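# Move deep-well plate into plate washer carrier

## Task

Take the deep-well plate from the shelved bench by the door and set it into the plate washer's carrier on the shelved bench by the window. It must rest flat on the carrier floor, within the corner stops, with its labelled short edge toward the carrier end marked A1. The plate must never reach the floor. Afterwards open the gripper and back the robot away. The robot must not topple or be left leaning. The plate has to stay put without the robot holding it.

## Robot and tools

ROBOT. A LinearBot: a base that can drive any direction, a column about 1.75 m tall, and a carriage that rides 1.0 m along it (lift_m). The carriage holds two identical six-joint arms with two-finger grippers. Arm bases sit about 0.57 m + lift_m above the floor, and carriage parts reach about 0.15 m lower. A hand reaches 0.78 m from its shoulder but only about 0.38 m below its arm base. A hand is about 0.16 m long, 0.1 m wide, 0.14 m with fingers open. Parked arm: joints 1 to 6 = 0, 0.05, 0.05, 1.45, 0, 0; both parked, the footprint is about 0.95 m wide by 0.7 m long. Cameras: carriage_camera is fixed, facing forward, tilted about 20 degrees down; left_wrist_camera and right_wrist_camera look out past the fingertips. The carriage camera and parked fingertips rise up to about 0.45 m above the arm bases. Wheel motors are strong (7 N m). Loose objects may occasionally get a short push.

FRAMES. Base frame: origin on the floor below the base centre, x forward, y left, z up. left_hand and right_hand are reported here, each the midpoint between that hand's pads. quat_wxyz rotates base axes into hand axes; hand z runs along the fingers, hand y is the opening direction; an upright hand with joints 1, 5, 6 at 0 reads (1, 0, 0, 0). The odometry frame is the base frame at scene start. base_odometry counts wheel rotation only, so slip looks like travel; heading is left-positive, -3.142 to 3.142.

execute_actions. Arguments: actions (a list holding one action, or empty to just read state and images) and cameras (list of carriage_camera, left_wrist_camera, right_wrist_camera or "all"; omitted, null or ["all"] gives every camera, [] gives none). An action may contain base, joints, or both; they start together and may finish at different times; one action runs 15 s at most. base holds exactly one key, each a relative offset from where the base last measured itself in the latest state report: translate_m (metres, forward positive, -2 to 2), strafe_m (metres, left positive, -2 to 2), rotate_rad (radians, counter-clockwise positive, -6.3 to 6.3). joints is one flat object for the lift and both arms, keyed by name, each value an absolute target: lift_m 0 to 1 m; left_joint1_rad -2.617 to 3.054 (yaw about vertical, 0 forward, positive left); left_joint2_rad 0 to 3.141 (shoulder: 0 upper arm back and level, 1.57 vertical, 3.14 forward and level); left_joint3_rad 0 to 3.141 (elbow: 0 folded, 3.14 straight); left_joint4_rad -1.57 to 1.57 (wrist pitch, 0 in line with forearm, positive lifts fingertips); left_joint5_rad -1.57 to 1.57 (wrist yaw, positive swings fingertips RIGHT, opposite to joint 1); left_joint6_rad -2.094 to 2.094 (roll about the finger axis, positive clockwise viewed from the forearm); left_gripper_m 0 to 0.093 (pad gap in metres). right_* keys mirror these. Done tolerances: lift 0.004, joint1/5/6 0.02, joint2/3 0.055, joint4 0.04, gripper 0.004. A joint or base left out may still be driving toward an older target without status showing it. Any unknown key or out-of-range number rejects the entire call. Images are taken at the end; the pictures line lists their camera order. If a result reports a stop, the remaining motion calls in that same reply are skipped.

wait: seconds, 0 to 10; commands nothing new and returns state and images. zoom_image: camera plus region [x0, y0, x1, y1] in pixels, origin top-left, at most 504 by 504, on a camera with a full image in the latest result. finished_scene: scene, the current scene's number; irreversible; the robot first holds its last command, then the result reports success and the next task. A reply without any tool call ends the run.

RESULTS. joint_positions gives current values. base_status and joint_status: done (base: wheels turned the commanded amount, slip or not; a 1-2 mm move may fall short yet say done); off_target (stopped short, may still push); contact_stop or time_out (old target dropped, holds where it stopped); joint command not followed, usually with a cause line (a self-collision check blocked that arm's joint targets; the gripper still moves; such targets may be retried on later actions until cleared); limit_stop_at_motor_heat. on_its_own covers uncommanded parts; held at is the held target, not the position. motor_effort is percent of maximum, positive toward higher joint values, peak of last action in brackets; each motor has a fixed bias of a few points plus up to half the reading, plus noise. Rising lift effort means load; lift effort that keeps dropping while lowering means a hand or load is resting on something. drive_wheels (ignore sign) noticeably above its free-move value at rest means the base is still pressing. ARM HIT means an arm struck the robot hard. MOTOR HOT appears from 75 °C; at 90 °C the hot arm halts 10 s (that threshold then pauses 5 minutes); at 100 °C the arm goes limp and drops. These appear as OVER-TEMPERATURE FAULT; resend targets afterwards. Stretched arms heat quickly even empty; loads heat motors even while you think.

CAUTIONS. Contact stops come late or not at all; arms and grippers have none and spring to targets when freed. Arms are unmonitored during turns and often when an arm is also commanded. After a blocked drive, reverse about 0.2 m (or turn back), repeat if still pressed; a retry may need two tries. The base can slip under a table edge that the column then strikes; reversing into an edge can topple the robot. Hand readings drift at long reach; 1 kg sags a level hand 10-17 cm, and a fully straight arm may not lift 1 kg. A holding gripper usually reads off_target; pad force about 45-60 N. To free a blocked arm, move it alone away from the other arm first, then the other. Never let arms collide or press each other. Tipping is likeliest with high carriage, outstretched arms, loads, pulling or sudden stops; about 1.5 kg per hand with both arms forward can tip it; only images show a lean. Avoid drops, slams and hard pushes.

Each tool is called after "Call:" by a JSON object that holds its "op" and its "data".

## Session

Call:
{"op": "execute_actions", "data": {"actions": []}}

Scene clock: 0.00 s.
base_odometry: x=+0.000 y=+0.000 heading=+0.000 (m, m, rad; odometry frame)
base_status: not commanded
joint_positions: lift_m=+0.301 left_joint1_rad=+0.002 left_joint2_rad=+0.073 left_joint3_rad=+0.065 left_joint4_rad=+1.503 left_joint5_rad=-0.001 left_joint6_rad=+0.007 left_gripper_m=+0.094 right_joint1_rad=+0.027 right_joint2_rad=+0.013 right_joint3_rad=+0.034 right_joint4_rad=+1.481 right_joint5_rad=-0.037 right_joint6_rad=+0.051 right_gripper_m=+0.094
joint_status: not commanded
motor_effort: lift_m=+32 drive_wheels=-2 (%)
left_hand: x=+0.2822 y=+0.3141 z=+1.2841 quat_wxyz=(+0.999, +0.000, +0.037, +0.004) (m; base frame)
right_hand: x=+0.2780 y=-0.3070 z=+1.2752 quat_wxyz=(+0.998, -0.018, +0.035, +0.040) (m; base frame)
pictures: carriage_camera, left_wrist_camera, right_wrist_camera
Images, in order (width x height): carriage_camera 896x504, left_wrist_camera 896x504, right_wrist_camera 896x504.

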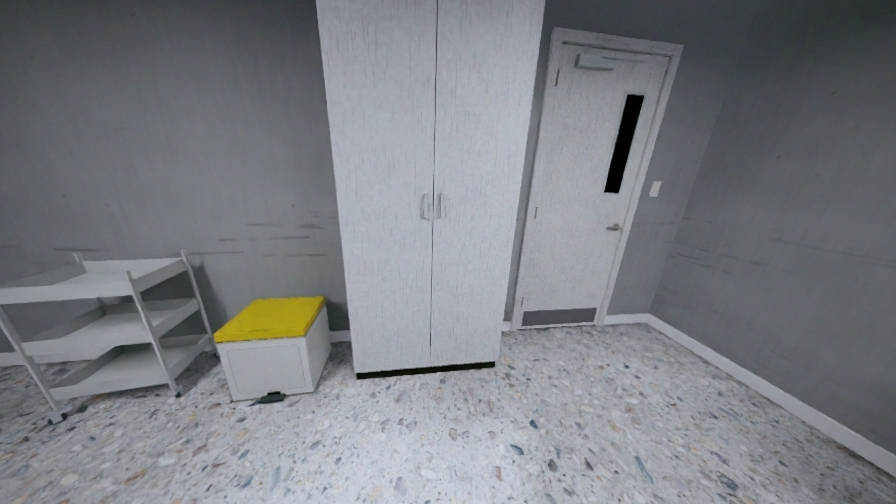

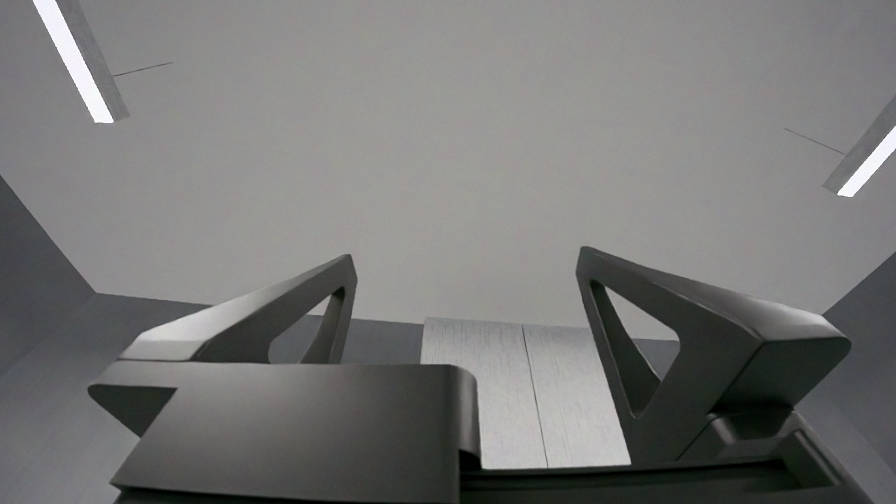

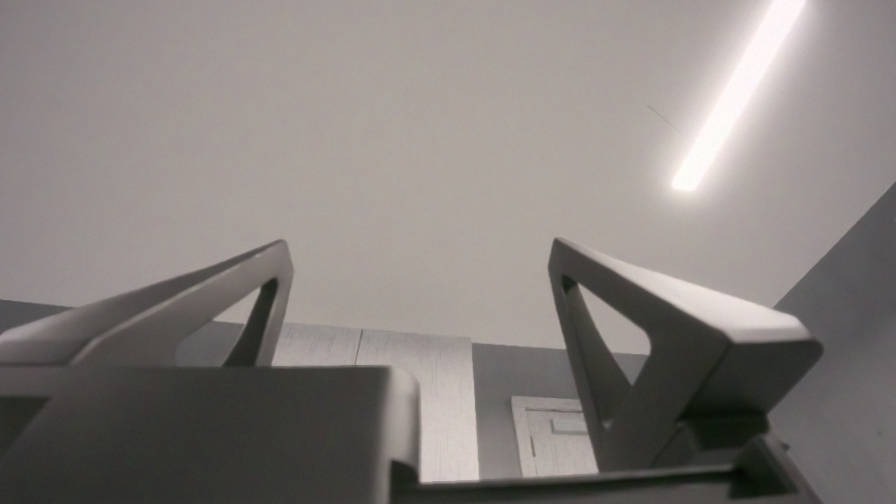

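Call:
{"op": "execute_actions", "data": {"actions": [{"joints": {"lift_m": 0.5, "left_joint1_rad": 0.25, "left_joint4_rad": 0.0, "left_joint5_rad": -1.57, "right_joint1_rad": -0.25, "right_joint4_rad": 0.0, "right_joint5_rad": 1.57}}]}}

Scene clock: 79.03 s.
base_odometry: x=+0.000 y=+0.000 heading=+0.000 (m, m, rad; odometry frame)
base_status: not commanded
joint_positions: lift_m=+0.500 left_joint1_rad=+0.241 left_joint2_rad=+0.073 left_joint3_rad=+0.065 left_joint4_rad=+0.013 left_joint5_rad=-1.549 left_joint6_rad=+0.007 left_gripper_m=+0.094 right_joint1_rad=-0.242 right_joint2_rad=+0.013 right_joint3_rad=+0.034 right_joint4_rad=-0.001 right_joint5_rad=+1.566 right_joint6_rad=+0.051 right_gripper_m=+0.095
joint_status: left_joint5_rad off_target (ended at -1.549, target -1.570); the others done
joint sent to its limit — the command would take left_joint5_rad past its lower limit, so that joint was sent only as far as its limit.
motor_effort: lift_m=+32(38) drive_wheels=+0(0) (%)
left_hand: x=+0.2981 y=+0.4998 z=+1.2385 quat_wxyz=(+0.442, -0.552, +0.442, +0.552) (m; base frame)
right_hand: x=+0.2928 y=-0.4986 z=+1.2307 quat_wxyz=(+0.457, +0.571, +0.417, -0.540) (m; base frame)
pictures: carriage_camera, left_wrist_camera, right_wrist_camera
Images, in order (width x height): carriage_camera 896x504, left_wrist_camera 896x504, right_wrist_camera 896x504.

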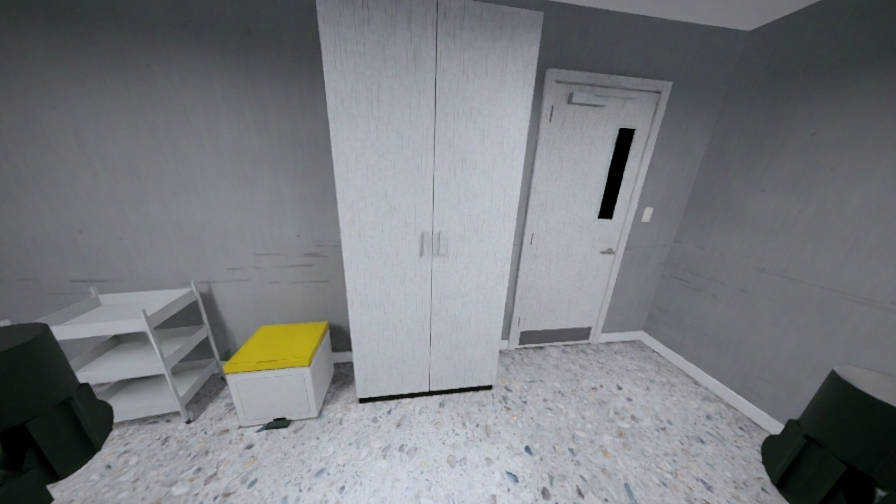

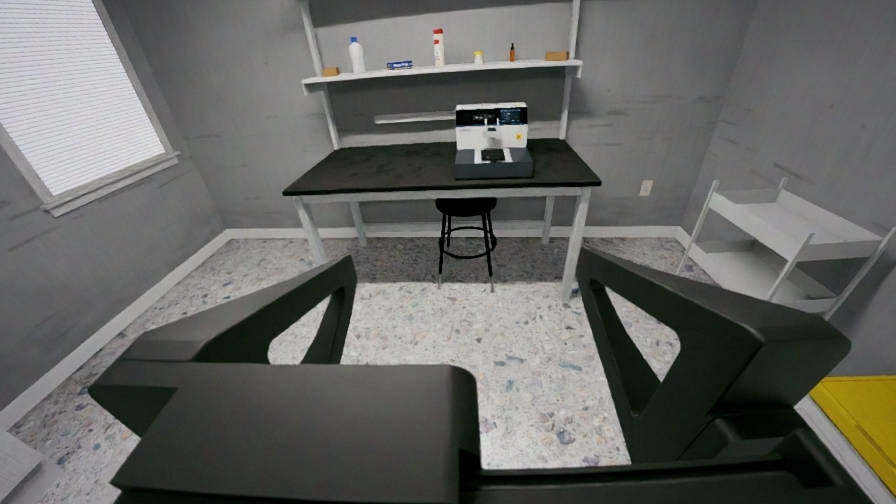

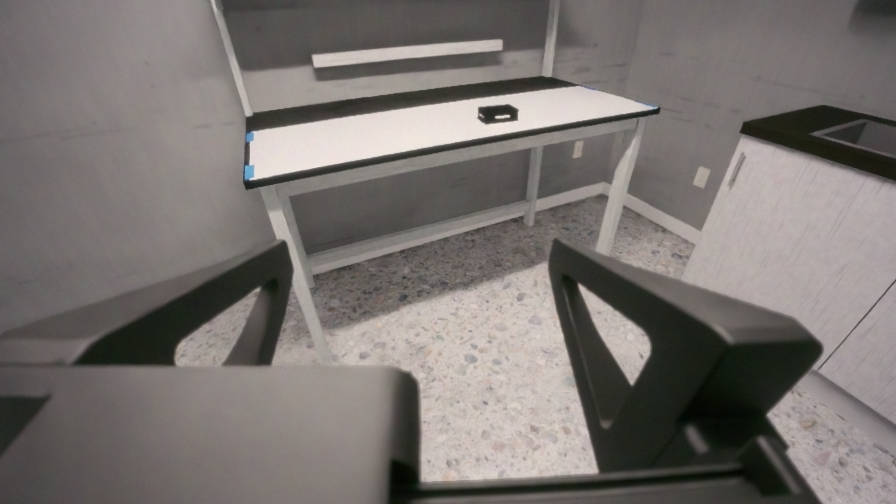

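Call:
{"op": "zoom_image", "data": {"camera": "right_wrist_camera", "region": [440, 80, 560, 150]}}

Call:
{"op": "zoom_image", "data": {"camera": "left_wrist_camera", "region": [430, 90, 560, 200]}}

Region (440, 80, 560, 150) of right_wrist_camera's 896x504 image, scaled by 4.200, with more detail than that image has; it fills the top 294 rows of this view, and the rest is white.

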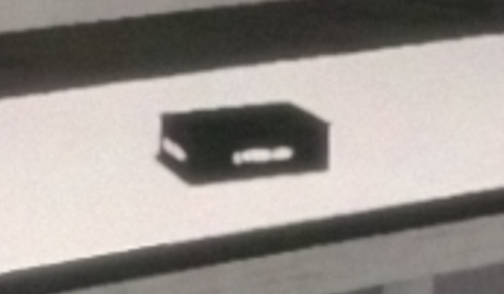

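Region (430, 90, 560, 200) of left_wrist_camera's 896x504 image, scaled by 3.877, with more detail than that image has; it fills the top 426 rows of this view, and the rest is white.

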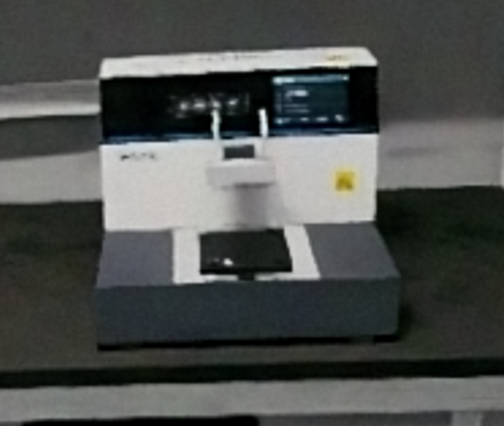

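Call:
{"op": "execute_actions", "data": {"actions": [{"base": {"rotate_rad": -1.45}, "joints": {"lift_m": 0.62, "left_joint1_rad": 0, "left_joint2_rad": 0.05, "left_joint3_rad": 0.05, "left_joint4_rad": 1.45, "left_joint5_rad": 0, "left_joint6_rad": 0, "right_joint1_rad": 0, "right_joint2_rad": 2.365, "right_joint3_rad": 1.335, "right_joint4_rad": -0.51, "right_joint5_rad": 0, "right_joint6_rad": 1.571, "right_gripper_m": 0.093}}]}}

Scene clock: 202.03 s.
base_odometry: x=+0.000 y=+0.000 heading=-1.450 (m, m, rad; odometry frame)
base_status: done
joint_positions: lift_m=+0.620 left_joint1_rad=+0.008 left_joint2_rad=+0.062 left_joint3_rad=+0.065 left_joint4_rad=+1.442 left_joint5_rad=-0.008 left_joint6_rad=+0.002 left_gripper_m=+0.094 right_joint1_rad=+0.000 right_joint2_rad=+2.374 right_joint3_rad=+1.332 right_joint4_rad=-0.509 right_joint5_rad=+0.003 right_joint6_rad=+1.561 right_gripper_m=+0.093
joint_status: all done
motor_effort: lift_m=+31(40) drive_wheels=+6(18) (%)
left_hand: x=+0.2936 y=+0.3156 z=+1.6019 quat_wxyz=(+0.998, -0.004, +0.063, +0.005) (m; base frame)
right_hand: x=+0.6520 y=-0.3142 z=+1.0370 quat_wxyz=(+0.008, +0.704, +0.710, +0.006) (m; base frame)
pictures: carriage_camera, left_wrist_camera, right_wrist_camera
Images, in order (width x height): carriage_camera 896x504, left_wrist_camera 896x504, right_wrist_camera 896x504.

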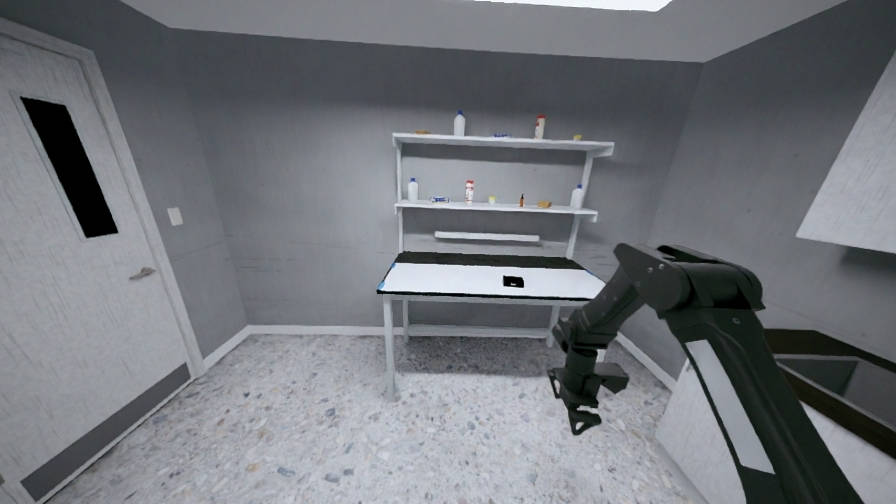

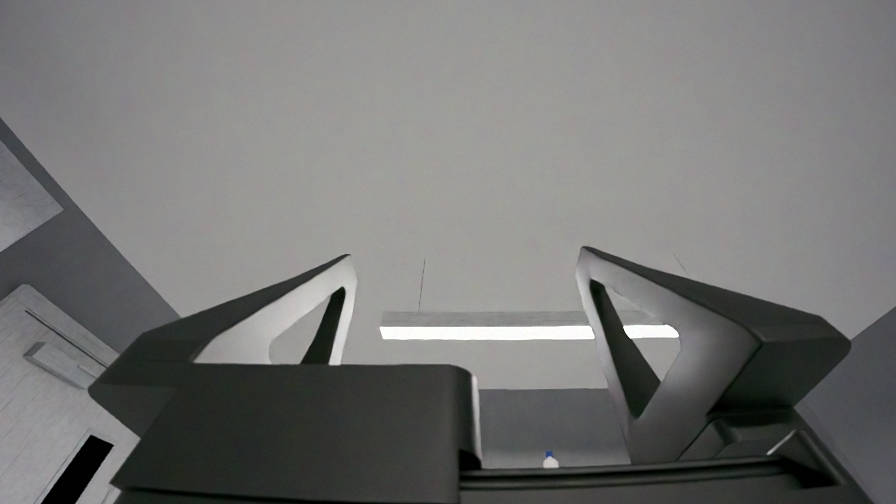

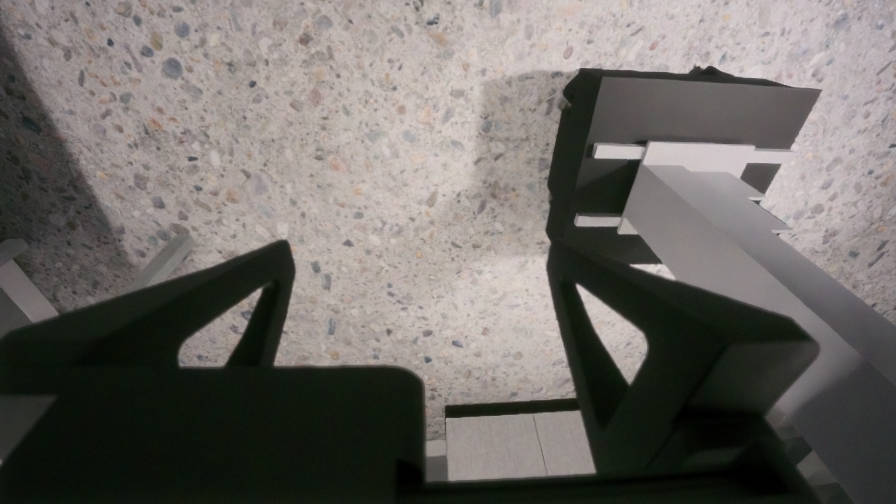

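Call:
{"op": "zoom_image", "data": {"camera": "carriage_camera", "region": [370, 240, 622, 410]}}

Call:
{"op": "zoom_image", "data": {"camera": "carriage_camera", "region": [483, 262, 543, 307]}}

Region (370, 240, 622, 410) of carriage_camera's 896x504 image, scaled by 2.000, with more detail than that image has; it fills the top 340 rows of this view, and the rest is white.

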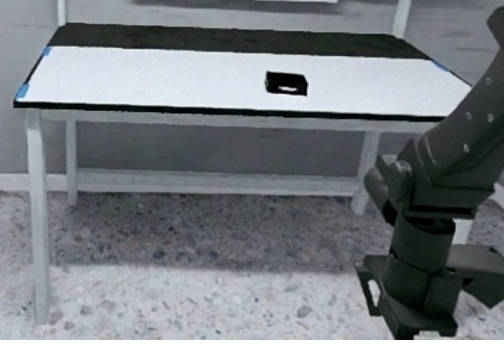

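Region (483, 262, 543, 307) of carriage_camera's 896x504 image, scaled by 8.400, with more detail than that image has; it fills the top 378 rows of this view, and the rest is white.

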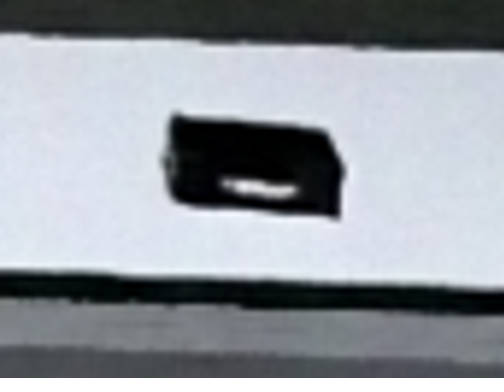

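Call:
{"op": "zoom_image", "data": {"camera": "carriage_camera", "region": [530, 330, 650, 450]}}

Region (530, 330, 650, 450) of carriage_camera's 896x504 image, scaled by 4.200, with more detail than that image has.

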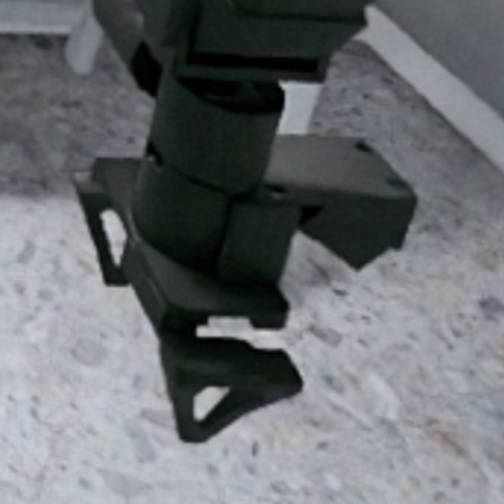

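Call:
{"op": "execute_actions", "data": {"actions": [{"base": {"translate_m": 0.95}, "joints": {"right_joint1_rad": -0.325, "right_joint6_rad": 1.335, "lift_m": 0.6}}]}}

Scene clock: 300.07 s.
base_odometry: x=+0.114 y=-0.943 heading=-1.450 (m, m, rad; odometry frame)
base_status: done
joint_positions: lift_m=+0.600 left_joint1_rad=+0.008 left_joint2_rad=+0.062 left_joint3_rad=+0.065 left_joint4_rad=+1.446 left_joint5_rad=-0.008 left_joint6_rad=+0.002 left_gripper_m=+0.094 right_joint1_rad=-0.335 right_joint2_rad=+2.378 right_joint3_rad=+1.332 right_joint4_rad=-0.510 right_joint5_rad=+0.003 right_joint6_rad=+1.344 right_gripper_m=+0.093
joint_status: all done
motor_effort: lift_m=+30(31) drive_wheels=-5(21) (%)
left_hand: x=+0.2927 y=+0.3156 z=+1.5821 quat_wxyz=(+0.998, -0.004, +0.061, +0.005) (m; base frame)
right_hand: x=+0.6291 y=-0.4421 z=+1.0156 quat_wxyz=(+0.007, +0.744, +0.668, +0.002) (m; base frame)
pictures: carriage_camera, left_wrist_camera, right_wrist_camera
Images, in order (width x height): carriage_camera 896x504, left_wrist_camera 896x504, right_wrist_camera 896x504.

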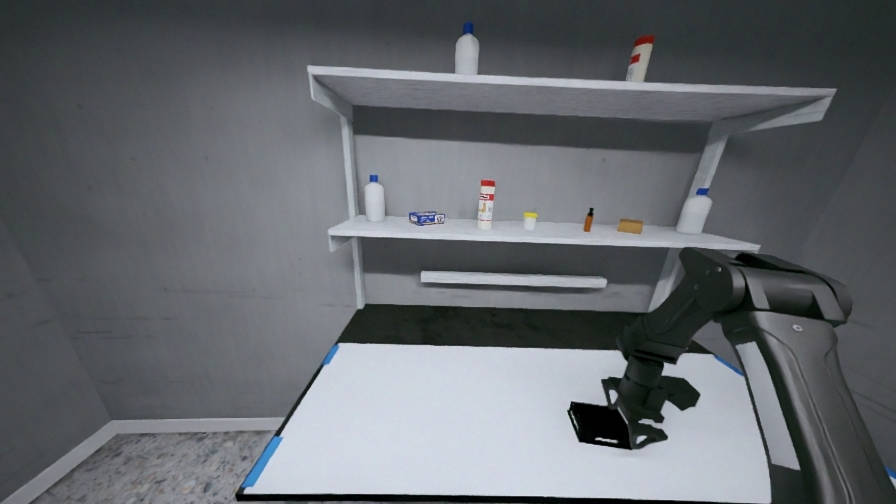

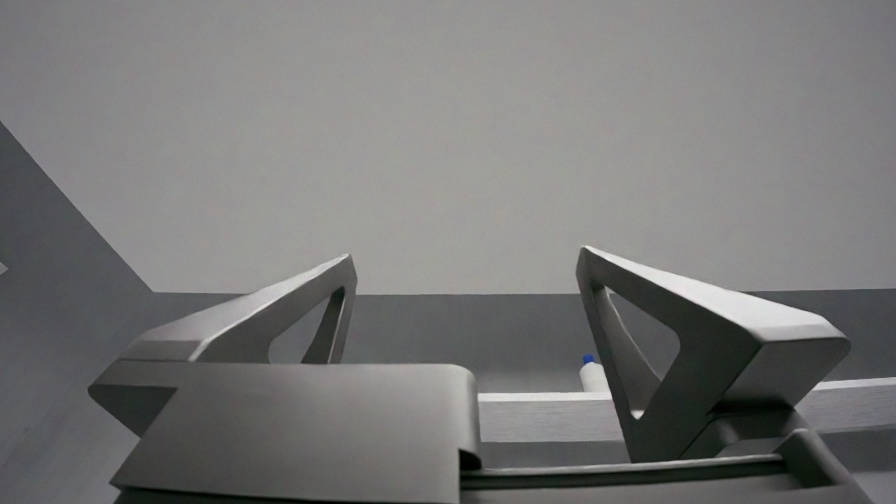

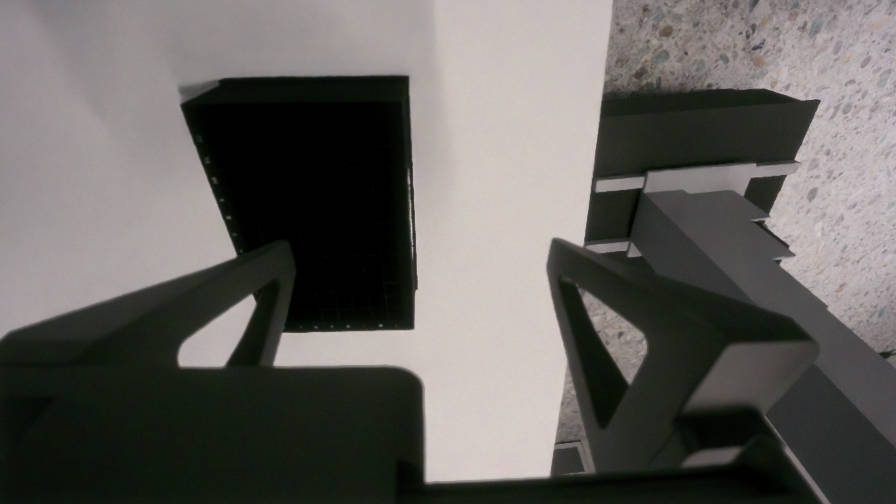

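Call:
{"op": "zoom_image", "data": {"camera": "right_wrist_camera", "region": [160, 50, 460, 350]}}

Call:
{"op": "zoom_image", "data": {"camera": "carriage_camera", "region": [540, 350, 720, 470]}}

Region (160, 50, 460, 350) of right_wrist_camera's 896x504 image, scaled by 1.680, with more detail than that image has.

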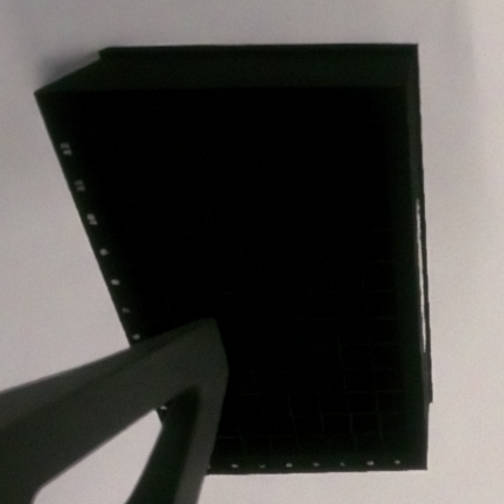

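Region (540, 350, 720, 470) of carriage_camera's 896x504 image, scaled by 2.800, with more detail than that image has.

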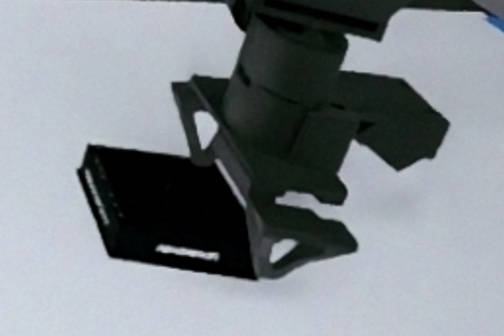

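Call:
{"op": "execute_actions", "data": {"actions": [{"base": {"translate_m": 0.048}, "joints": {"right_joint1_rad": -0.3, "lift_m": 0.578}}], "cameras": ["carriage_camera", "right_wrist_camera"]}}

Scene clock: 421.23 s.
base_odometry: x=+0.120 y=-0.991 heading=-1.451 (m, m, rad; odometry frame)
base_status: done
joint_positions: lift_m=+0.578 left_joint1_rad=+0.008 left_joint2_rad=+0.062 left_joint3_rad=+0.065 left_joint4_rad=+1.448 left_joint5_rad=-0.008 left_joint6_rad=+0.002 left_gripper_m=+0.094 right_joint1_rad=-0.305 right_joint2_rad=+2.379 right_joint3_rad=+1.332 right_joint4_rad=-0.510 right_joint5_rad=+0.002 right_joint6_rad=+1.344 right_gripper_m=+0.093
joint_status: all done
motor_effort: lift_m=+31(31) drive_wheels=-3(16) (%)
left_hand: x=+0.2922 y=+0.3155 z=+1.5601 quat_wxyz=(+0.998, -0.004, +0.060, +0.005) (m; base frame)
right_hand: x=+0.6326 y=-0.4309 z=+0.9931 quat_wxyz=(+0.007, +0.734, +0.679, +0.003) (m; base frame)
pictures: carriage_camera, right_wrist_camera
Images, in order (width x height): carriage_camera 896x504, right_wrist_camera 896x504.

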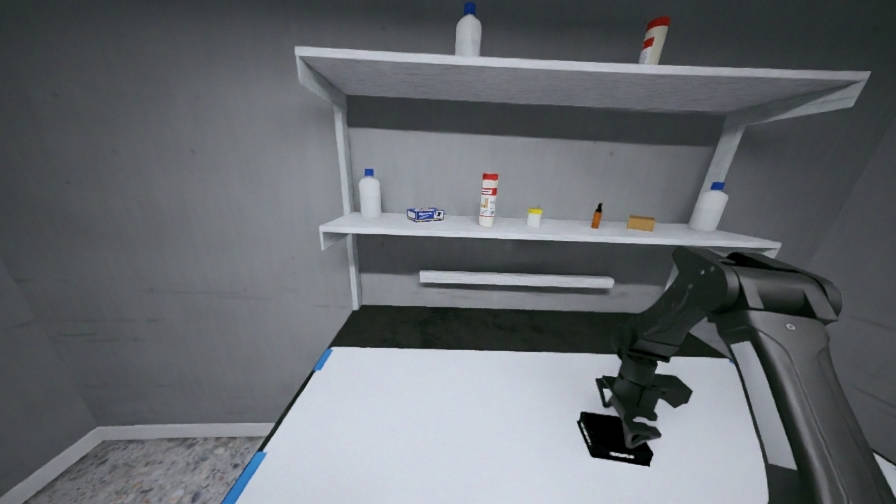

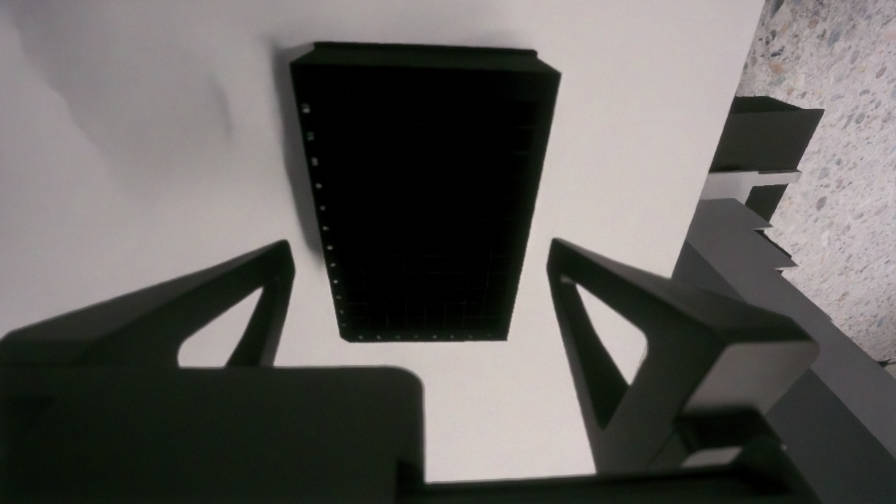

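Call:
{"op": "zoom_image", "data": {"camera": "right_wrist_camera", "region": [260, 30, 590, 360]}}

Region (260, 30, 590, 360) of right_wrist_camera's 896x504 image, scaled by 1.527, with more detail than that image has.

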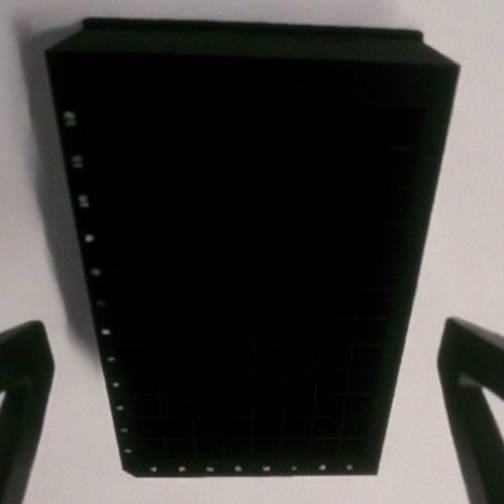

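Call:
{"op": "execute_actions", "data": {"actions": [{"base": {"translate_m": -0.002}, "joints": {"lift_m": 0.528}}], "cameras": ["carriage_camera", "right_wrist_camera"]}}

Scene clock: 454.90 s.
base_odometry: x=+0.119 y=-0.989 heading=-1.451 (m, m, rad; odometry frame)
base_status: done
joint_positions: lift_m=+0.528 left_joint1_rad=+0.008 left_joint2_rad=+0.062 left_joint3_rad=+0.065 left_joint4_rad=+1.449 left_joint5_rad=-0.008 left_joint6_rad=+0.002 left_gripper_m=+0.094 right_joint1_rad=-0.305 right_joint2_rad=+2.381 right_joint3_rad=+1.332 right_joint4_rad=-0.511 right_joint5_rad=+0.001 right_joint6_rad=+1.344 right_gripper_m=+0.093
joint_status: all done
motor_effort: lift_m=+30(31) drive_wheels=-3(12) (%)
left_hand: x=+0.2921 y=+0.3155 z=+1.5102 quat_wxyz=(+0.998, -0.004, +0.059, +0.005) (m; base frame)
right_hand: x=+0.6318 y=-0.4306 z=+0.9425 quat_wxyz=(+0.005, +0.734, +0.679, +0.002) (m; base frame)
pictures: carriage_camera, right_wrist_camera
Images, in order (width x height): carriage_camera 896x504, right_wrist_camera 896x504.

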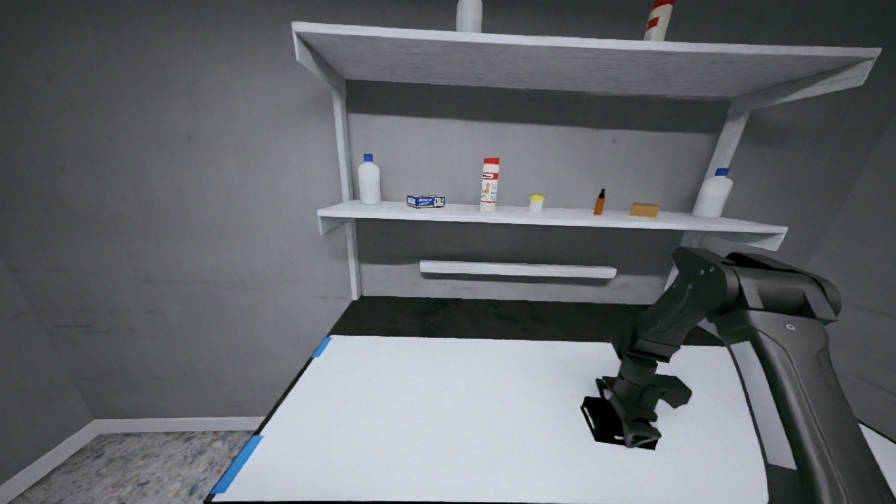

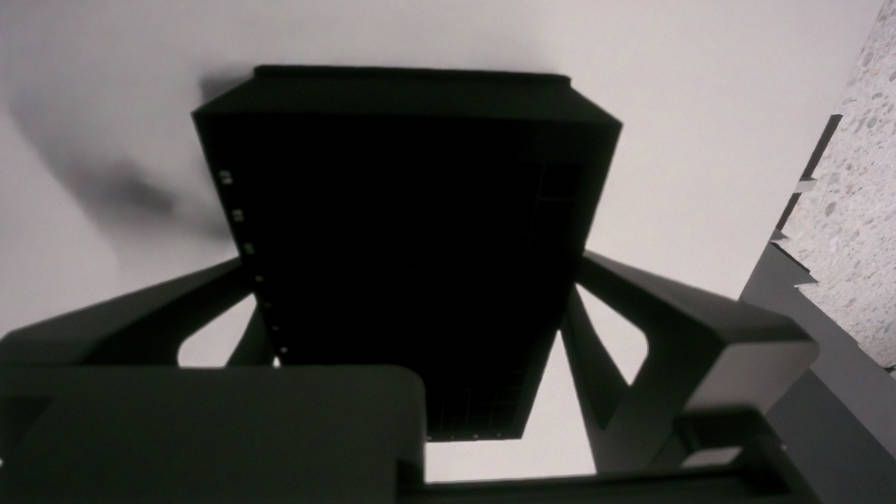

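Call:
{"op": "execute_actions", "data": {"actions": [{"joints": {"right_gripper_m": 0.06}}], "cameras": ["carriage_camera", "right_wrist_camera"]}}

Scene clock: 463.37 s.
base_odometry: x=+0.119 y=-0.989 heading=-1.451 (m, m, rad; odometry frame)
base_status: not commanded
joint_positions: lift_m=+0.528 left_joint1_rad=+0.008 left_joint2_rad=+0.062 left_joint3_rad=+0.065 left_joint4_rad=+1.449 left_joint5_rad=-0.008 left_joint6_rad=+0.002 left_gripper_m=+0.094 right_joint1_rad=-0.305 right_joint2_rad=+2.381 right_joint3_rad=+1.332 right_joint4_rad=-0.511 right_joint5_rad=+0.001 right_joint6_rad=+1.344 right_gripper_m=+0.083
joint_status: right_gripper_m off_target (ended at +0.083, target +0.060)
motor_effort: lift_m=+30(30) drive_wheels=+6(5) (%)
left_hand: x=+0.2921 y=+0.3155 z=+1.5102 quat_wxyz=(+0.998, -0.004, +0.059, +0.005) (m; base frame)
right_hand: x=+0.6319 y=-0.4306 z=+0.9425 quat_wxyz=(+0.005, +0.734, +0.679, +0.002) (m; base frame)
pictures: carriage_camera, right_wrist_camera
Images, in order (width x height): carriage_camera 896x504, right_wrist_camera 896x504.

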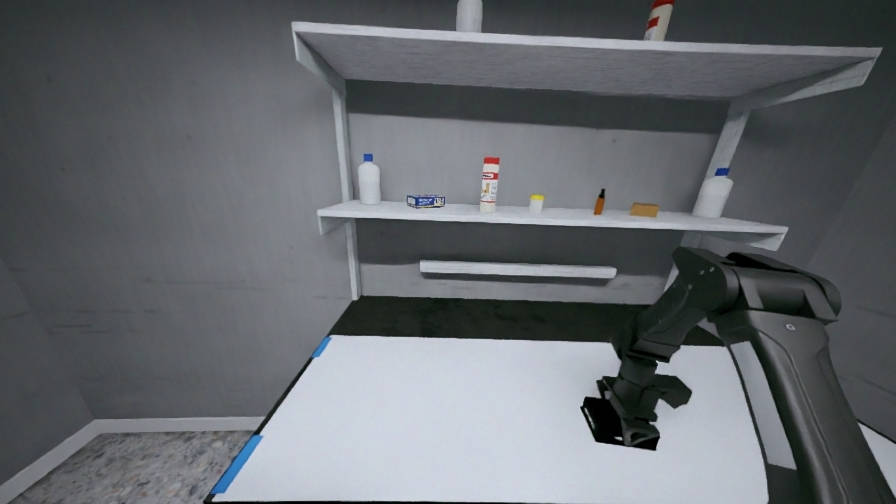

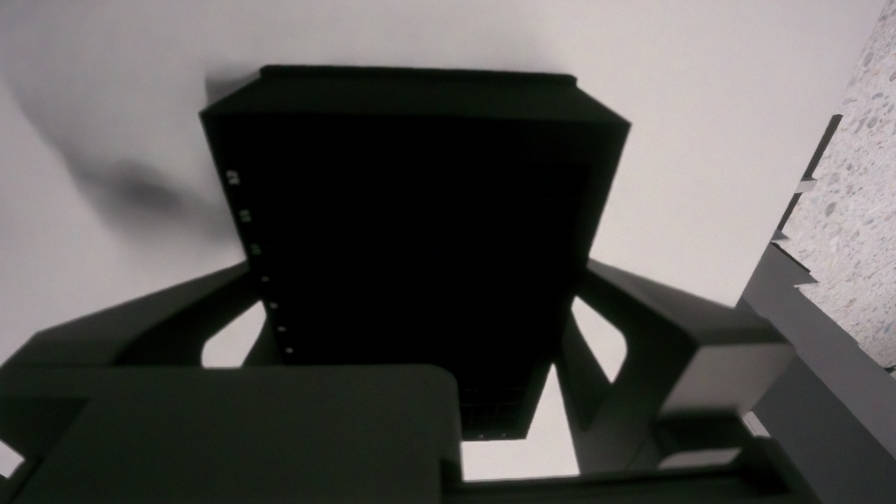

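Call:
{"op": "execute_actions", "data": {"actions": [{"joints": {"lift_m": 0.56}}], "cameras": ["right_wrist_camera"]}}

Call:
{"op": "execute_actions", "data": {"actions": [{"base": {"rotate_rad": -3.124}, "joints": {"lift_m": 0.58, "right_joint1_rad": -0.33, "right_joint6_rad": -0.335}}], "cameras": ["carriage_camera", "right_wrist_camera"]}}

Scene clock: 515.33 s.
base_odometry: x=+0.119 y=-0.989 heading=-1.451 (m, m, rad; odometry frame)
base_status: not commanded
joint_positions: lift_m=+0.560 left_joint1_rad=+0.008 left_joint2_rad=+0.062 left_joint3_rad=+0.065 left_joint4_rad=+1.449 left_joint5_rad=-0.008 left_joint6_rad=+0.002 left_gripper_m=+0.094 right_joint1_rad=-0.305 right_joint2_rad=+2.375 right_joint3_rad=+1.332 right_joint4_rad=-0.511 right_joint5_rad=+0.001 right_joint6_rad=+1.344 right_gripper_m=+0.083
joint_status: all done
motor_effort: lift_m=+31(39) drive_wheels=+4(3) (%)
left_hand: x=+0.2921 y=+0.3155 z=+1.5421 quat_wxyz=(+0.998, -0.004, +0.059, +0.005) (m; base frame)
right_hand: x=+0.6334 y=-0.4310 z=+0.9768 quat_wxyz=(+0.008, +0.734, +0.679, +0.004) (m; base frame)
pictures: right_wrist_camera
Images, in order (width x height): right_wrist_camera 896x504.

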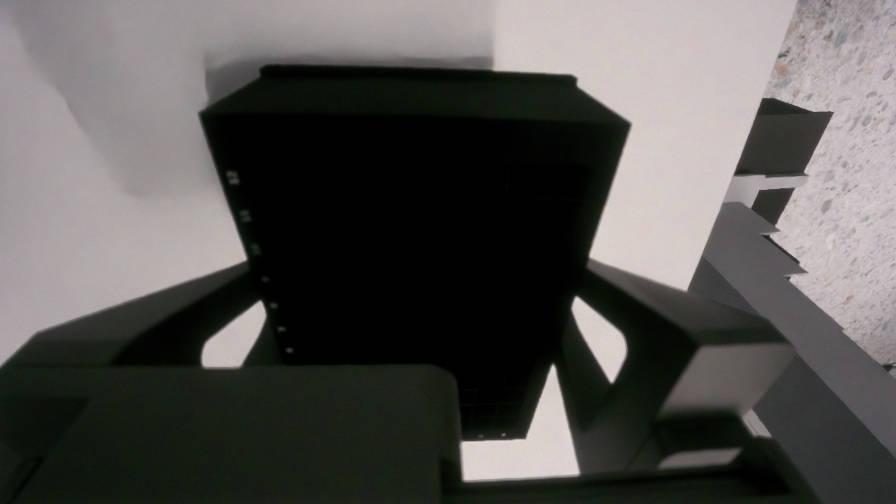

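Scene clock: 519.60 s.
base_odometry: x=+0.119 y=-0.989 heading=+1.708 (m, m, rad; odometry frame)
base_status: done
joint_positions: lift_m=+0.580 left_joint1_rad=+0.008 left_joint2_rad=+0.062 left_joint3_rad=+0.065 left_joint4_rad=+1.447 left_joint5_rad=-0.008 left_joint6_rad=+0.002 left_gripper_m=+0.094 right_joint1_rad=-0.340 right_joint2_rad=+2.374 right_joint3_rad=+1.332 right_joint4_rad=-0.505 right_joint5_rad=+0.003 right_joint6_rad=-0.326 right_gripper_m=+0.083
joint_status: all done
motor_effort: lift_m=+32(39) drive_wheels=+6(20) (%)
left_hand: x=+0.2924 y=+0.3155 z=+1.5620 quat_wxyz=(+0.998, -0.004, +0.060, +0.005) (m; base frame)
right_hand: x=+0.6304 y=-0.4450 z=+0.9971 quat_wxyz=(+0.011, +0.007, +1.000, -0.005) (m; base frame)
pictures: carriage_camera, right_wrist_camera
Images, in order (width x height): carriage_camera 896x504, right_wrist_camera 896x504.

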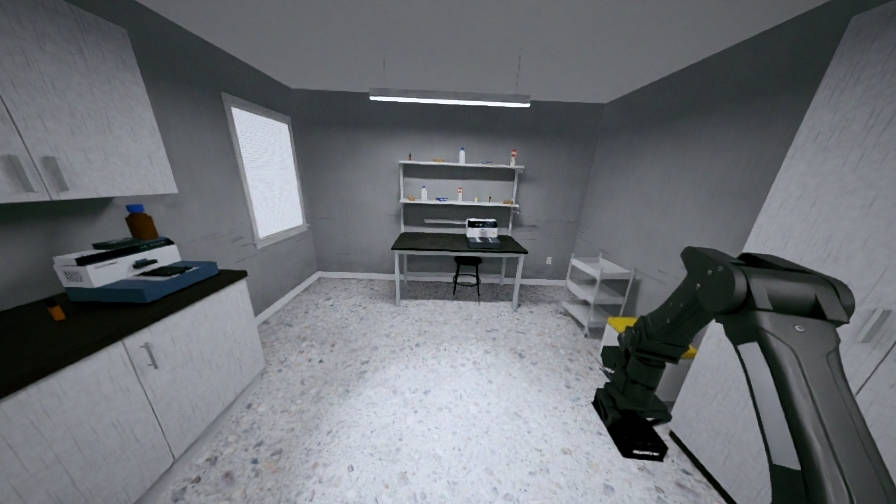

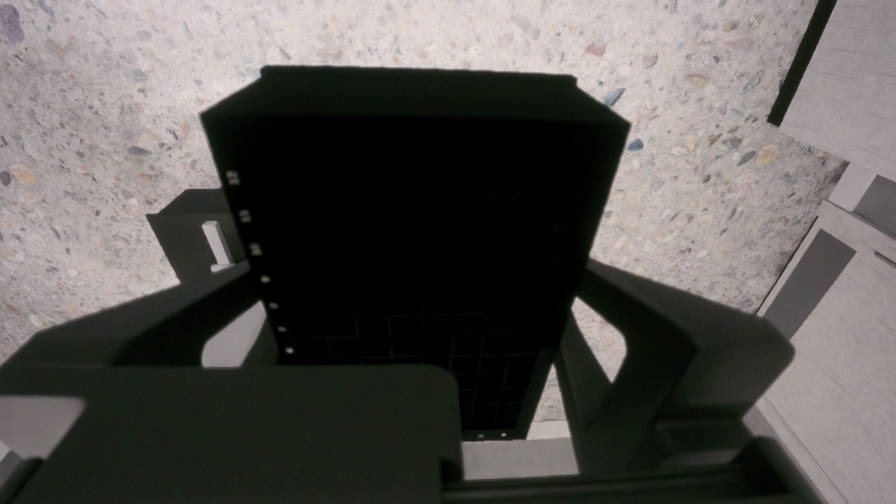

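Call:
{"op": "zoom_image", "data": {"camera": "carriage_camera", "region": [380, 200, 540, 320]}}

Region (380, 200, 540, 320) of carriage_camera's 896x504 image, scaled by 3.150, with more detail than that image has; it fills the top 378 rows of this view, and the rest is white.

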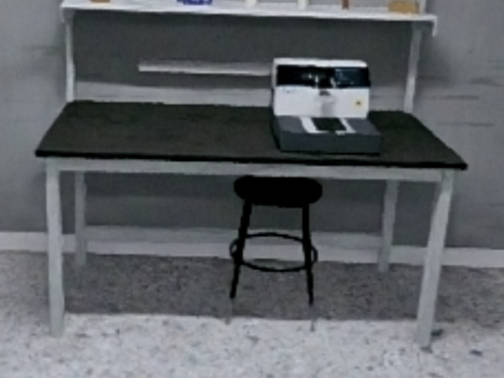

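Call:
{"op": "execute_actions", "data": {"actions": [{"base": {"translate_m": 2.0}, "joints": {"right_joint1_rad": -0.245, "right_joint6_rad": -0.24}}], "cameras": ["carriage_camera", "right_wrist_camera"]}}

Scene clock: 560.53 s.
base_odometry: x=-0.152 y=+0.992 heading=+1.707 (m, m, rad; odometry frame)
base_status: done
joint_positions: lift_m=+0.580 left_joint1_rad=+0.008 left_joint2_rad=+0.062 left_joint3_rad=+0.065 left_joint4_rad=+1.448 left_joint5_rad=-0.008 left_joint6_rad=+0.002 left_gripper_m=+0.094 right_joint1_rad=-0.238 right_joint2_rad=+2.374 right_joint3_rad=+1.332 right_joint4_rad=-0.509 right_joint5_rad=-0.001 right_joint6_rad=-0.248 right_gripper_m=+0.083
joint_status: all done
motor_effort: lift_m=+32(32) drive_wheels=-6(24) (%)
left_hand: x=+0.2922 y=+0.3155 z=+1.5620 quat_wxyz=(+0.998, -0.004, +0.060, +0.005) (m; base frame)
right_hand: x=+0.6412 y=-0.4057 z=+0.9971 quat_wxyz=(+0.010, -0.005, +1.000, -0.002) (m; base frame)
pictures: carriage_camera, right_wrist_camera
Images, in order (width x height): carriage_camera 896x504, right_wrist_camera 896x504.

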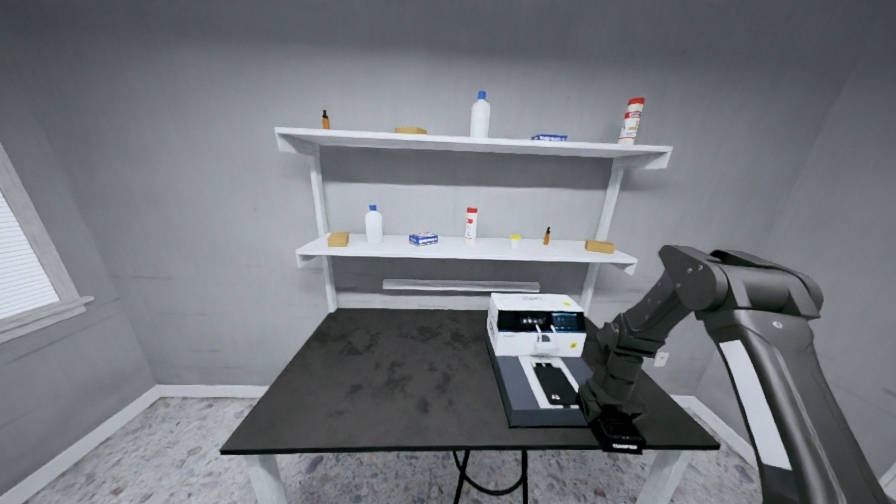

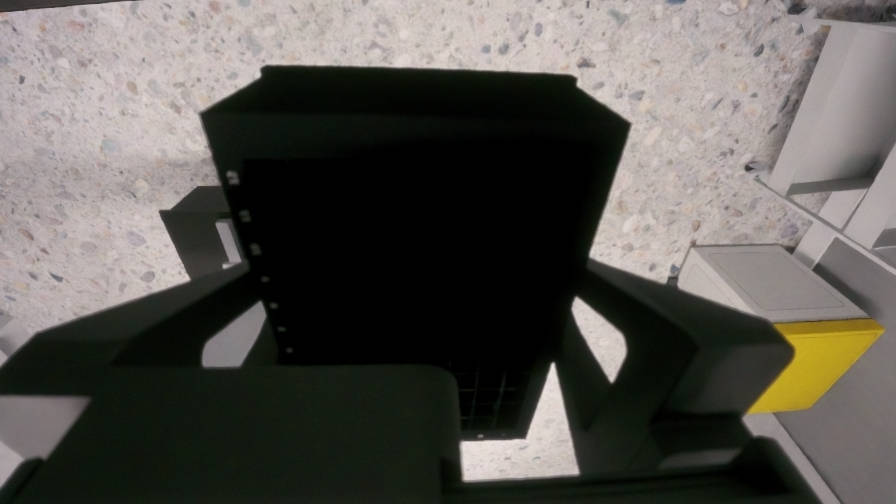

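Call:
{"op": "zoom_image", "data": {"camera": "carriage_camera", "region": [470, 280, 670, 470]}}

Call:
{"op": "zoom_image", "data": {"camera": "carriage_camera", "region": [510, 345, 600, 425]}}

Region (470, 280, 670, 470) of carriage_camera's 896x504 image, scaled by 2.520, with more detail than that image has; it fills the top 479 rows of this view, and the rest is white.

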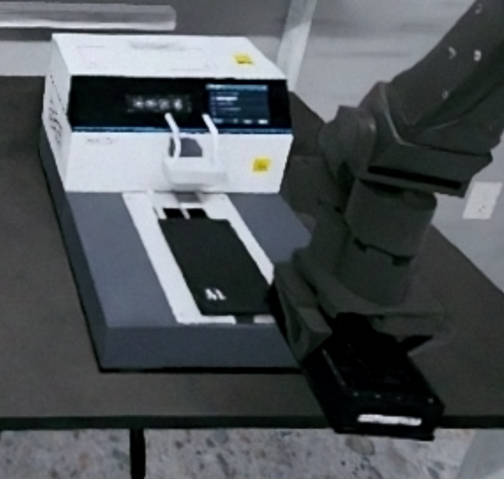

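Region (510, 345, 600, 425) of carriage_camera's 896x504 image, scaled by 5.600, with more detail than that image has.

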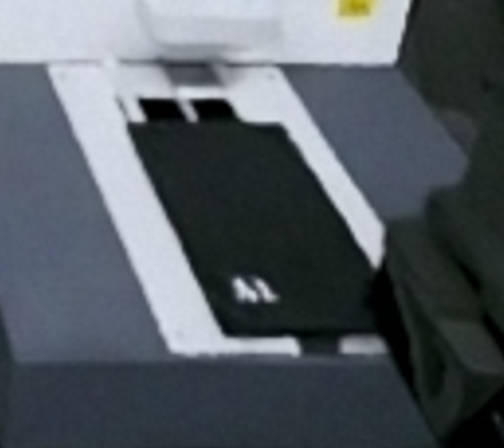

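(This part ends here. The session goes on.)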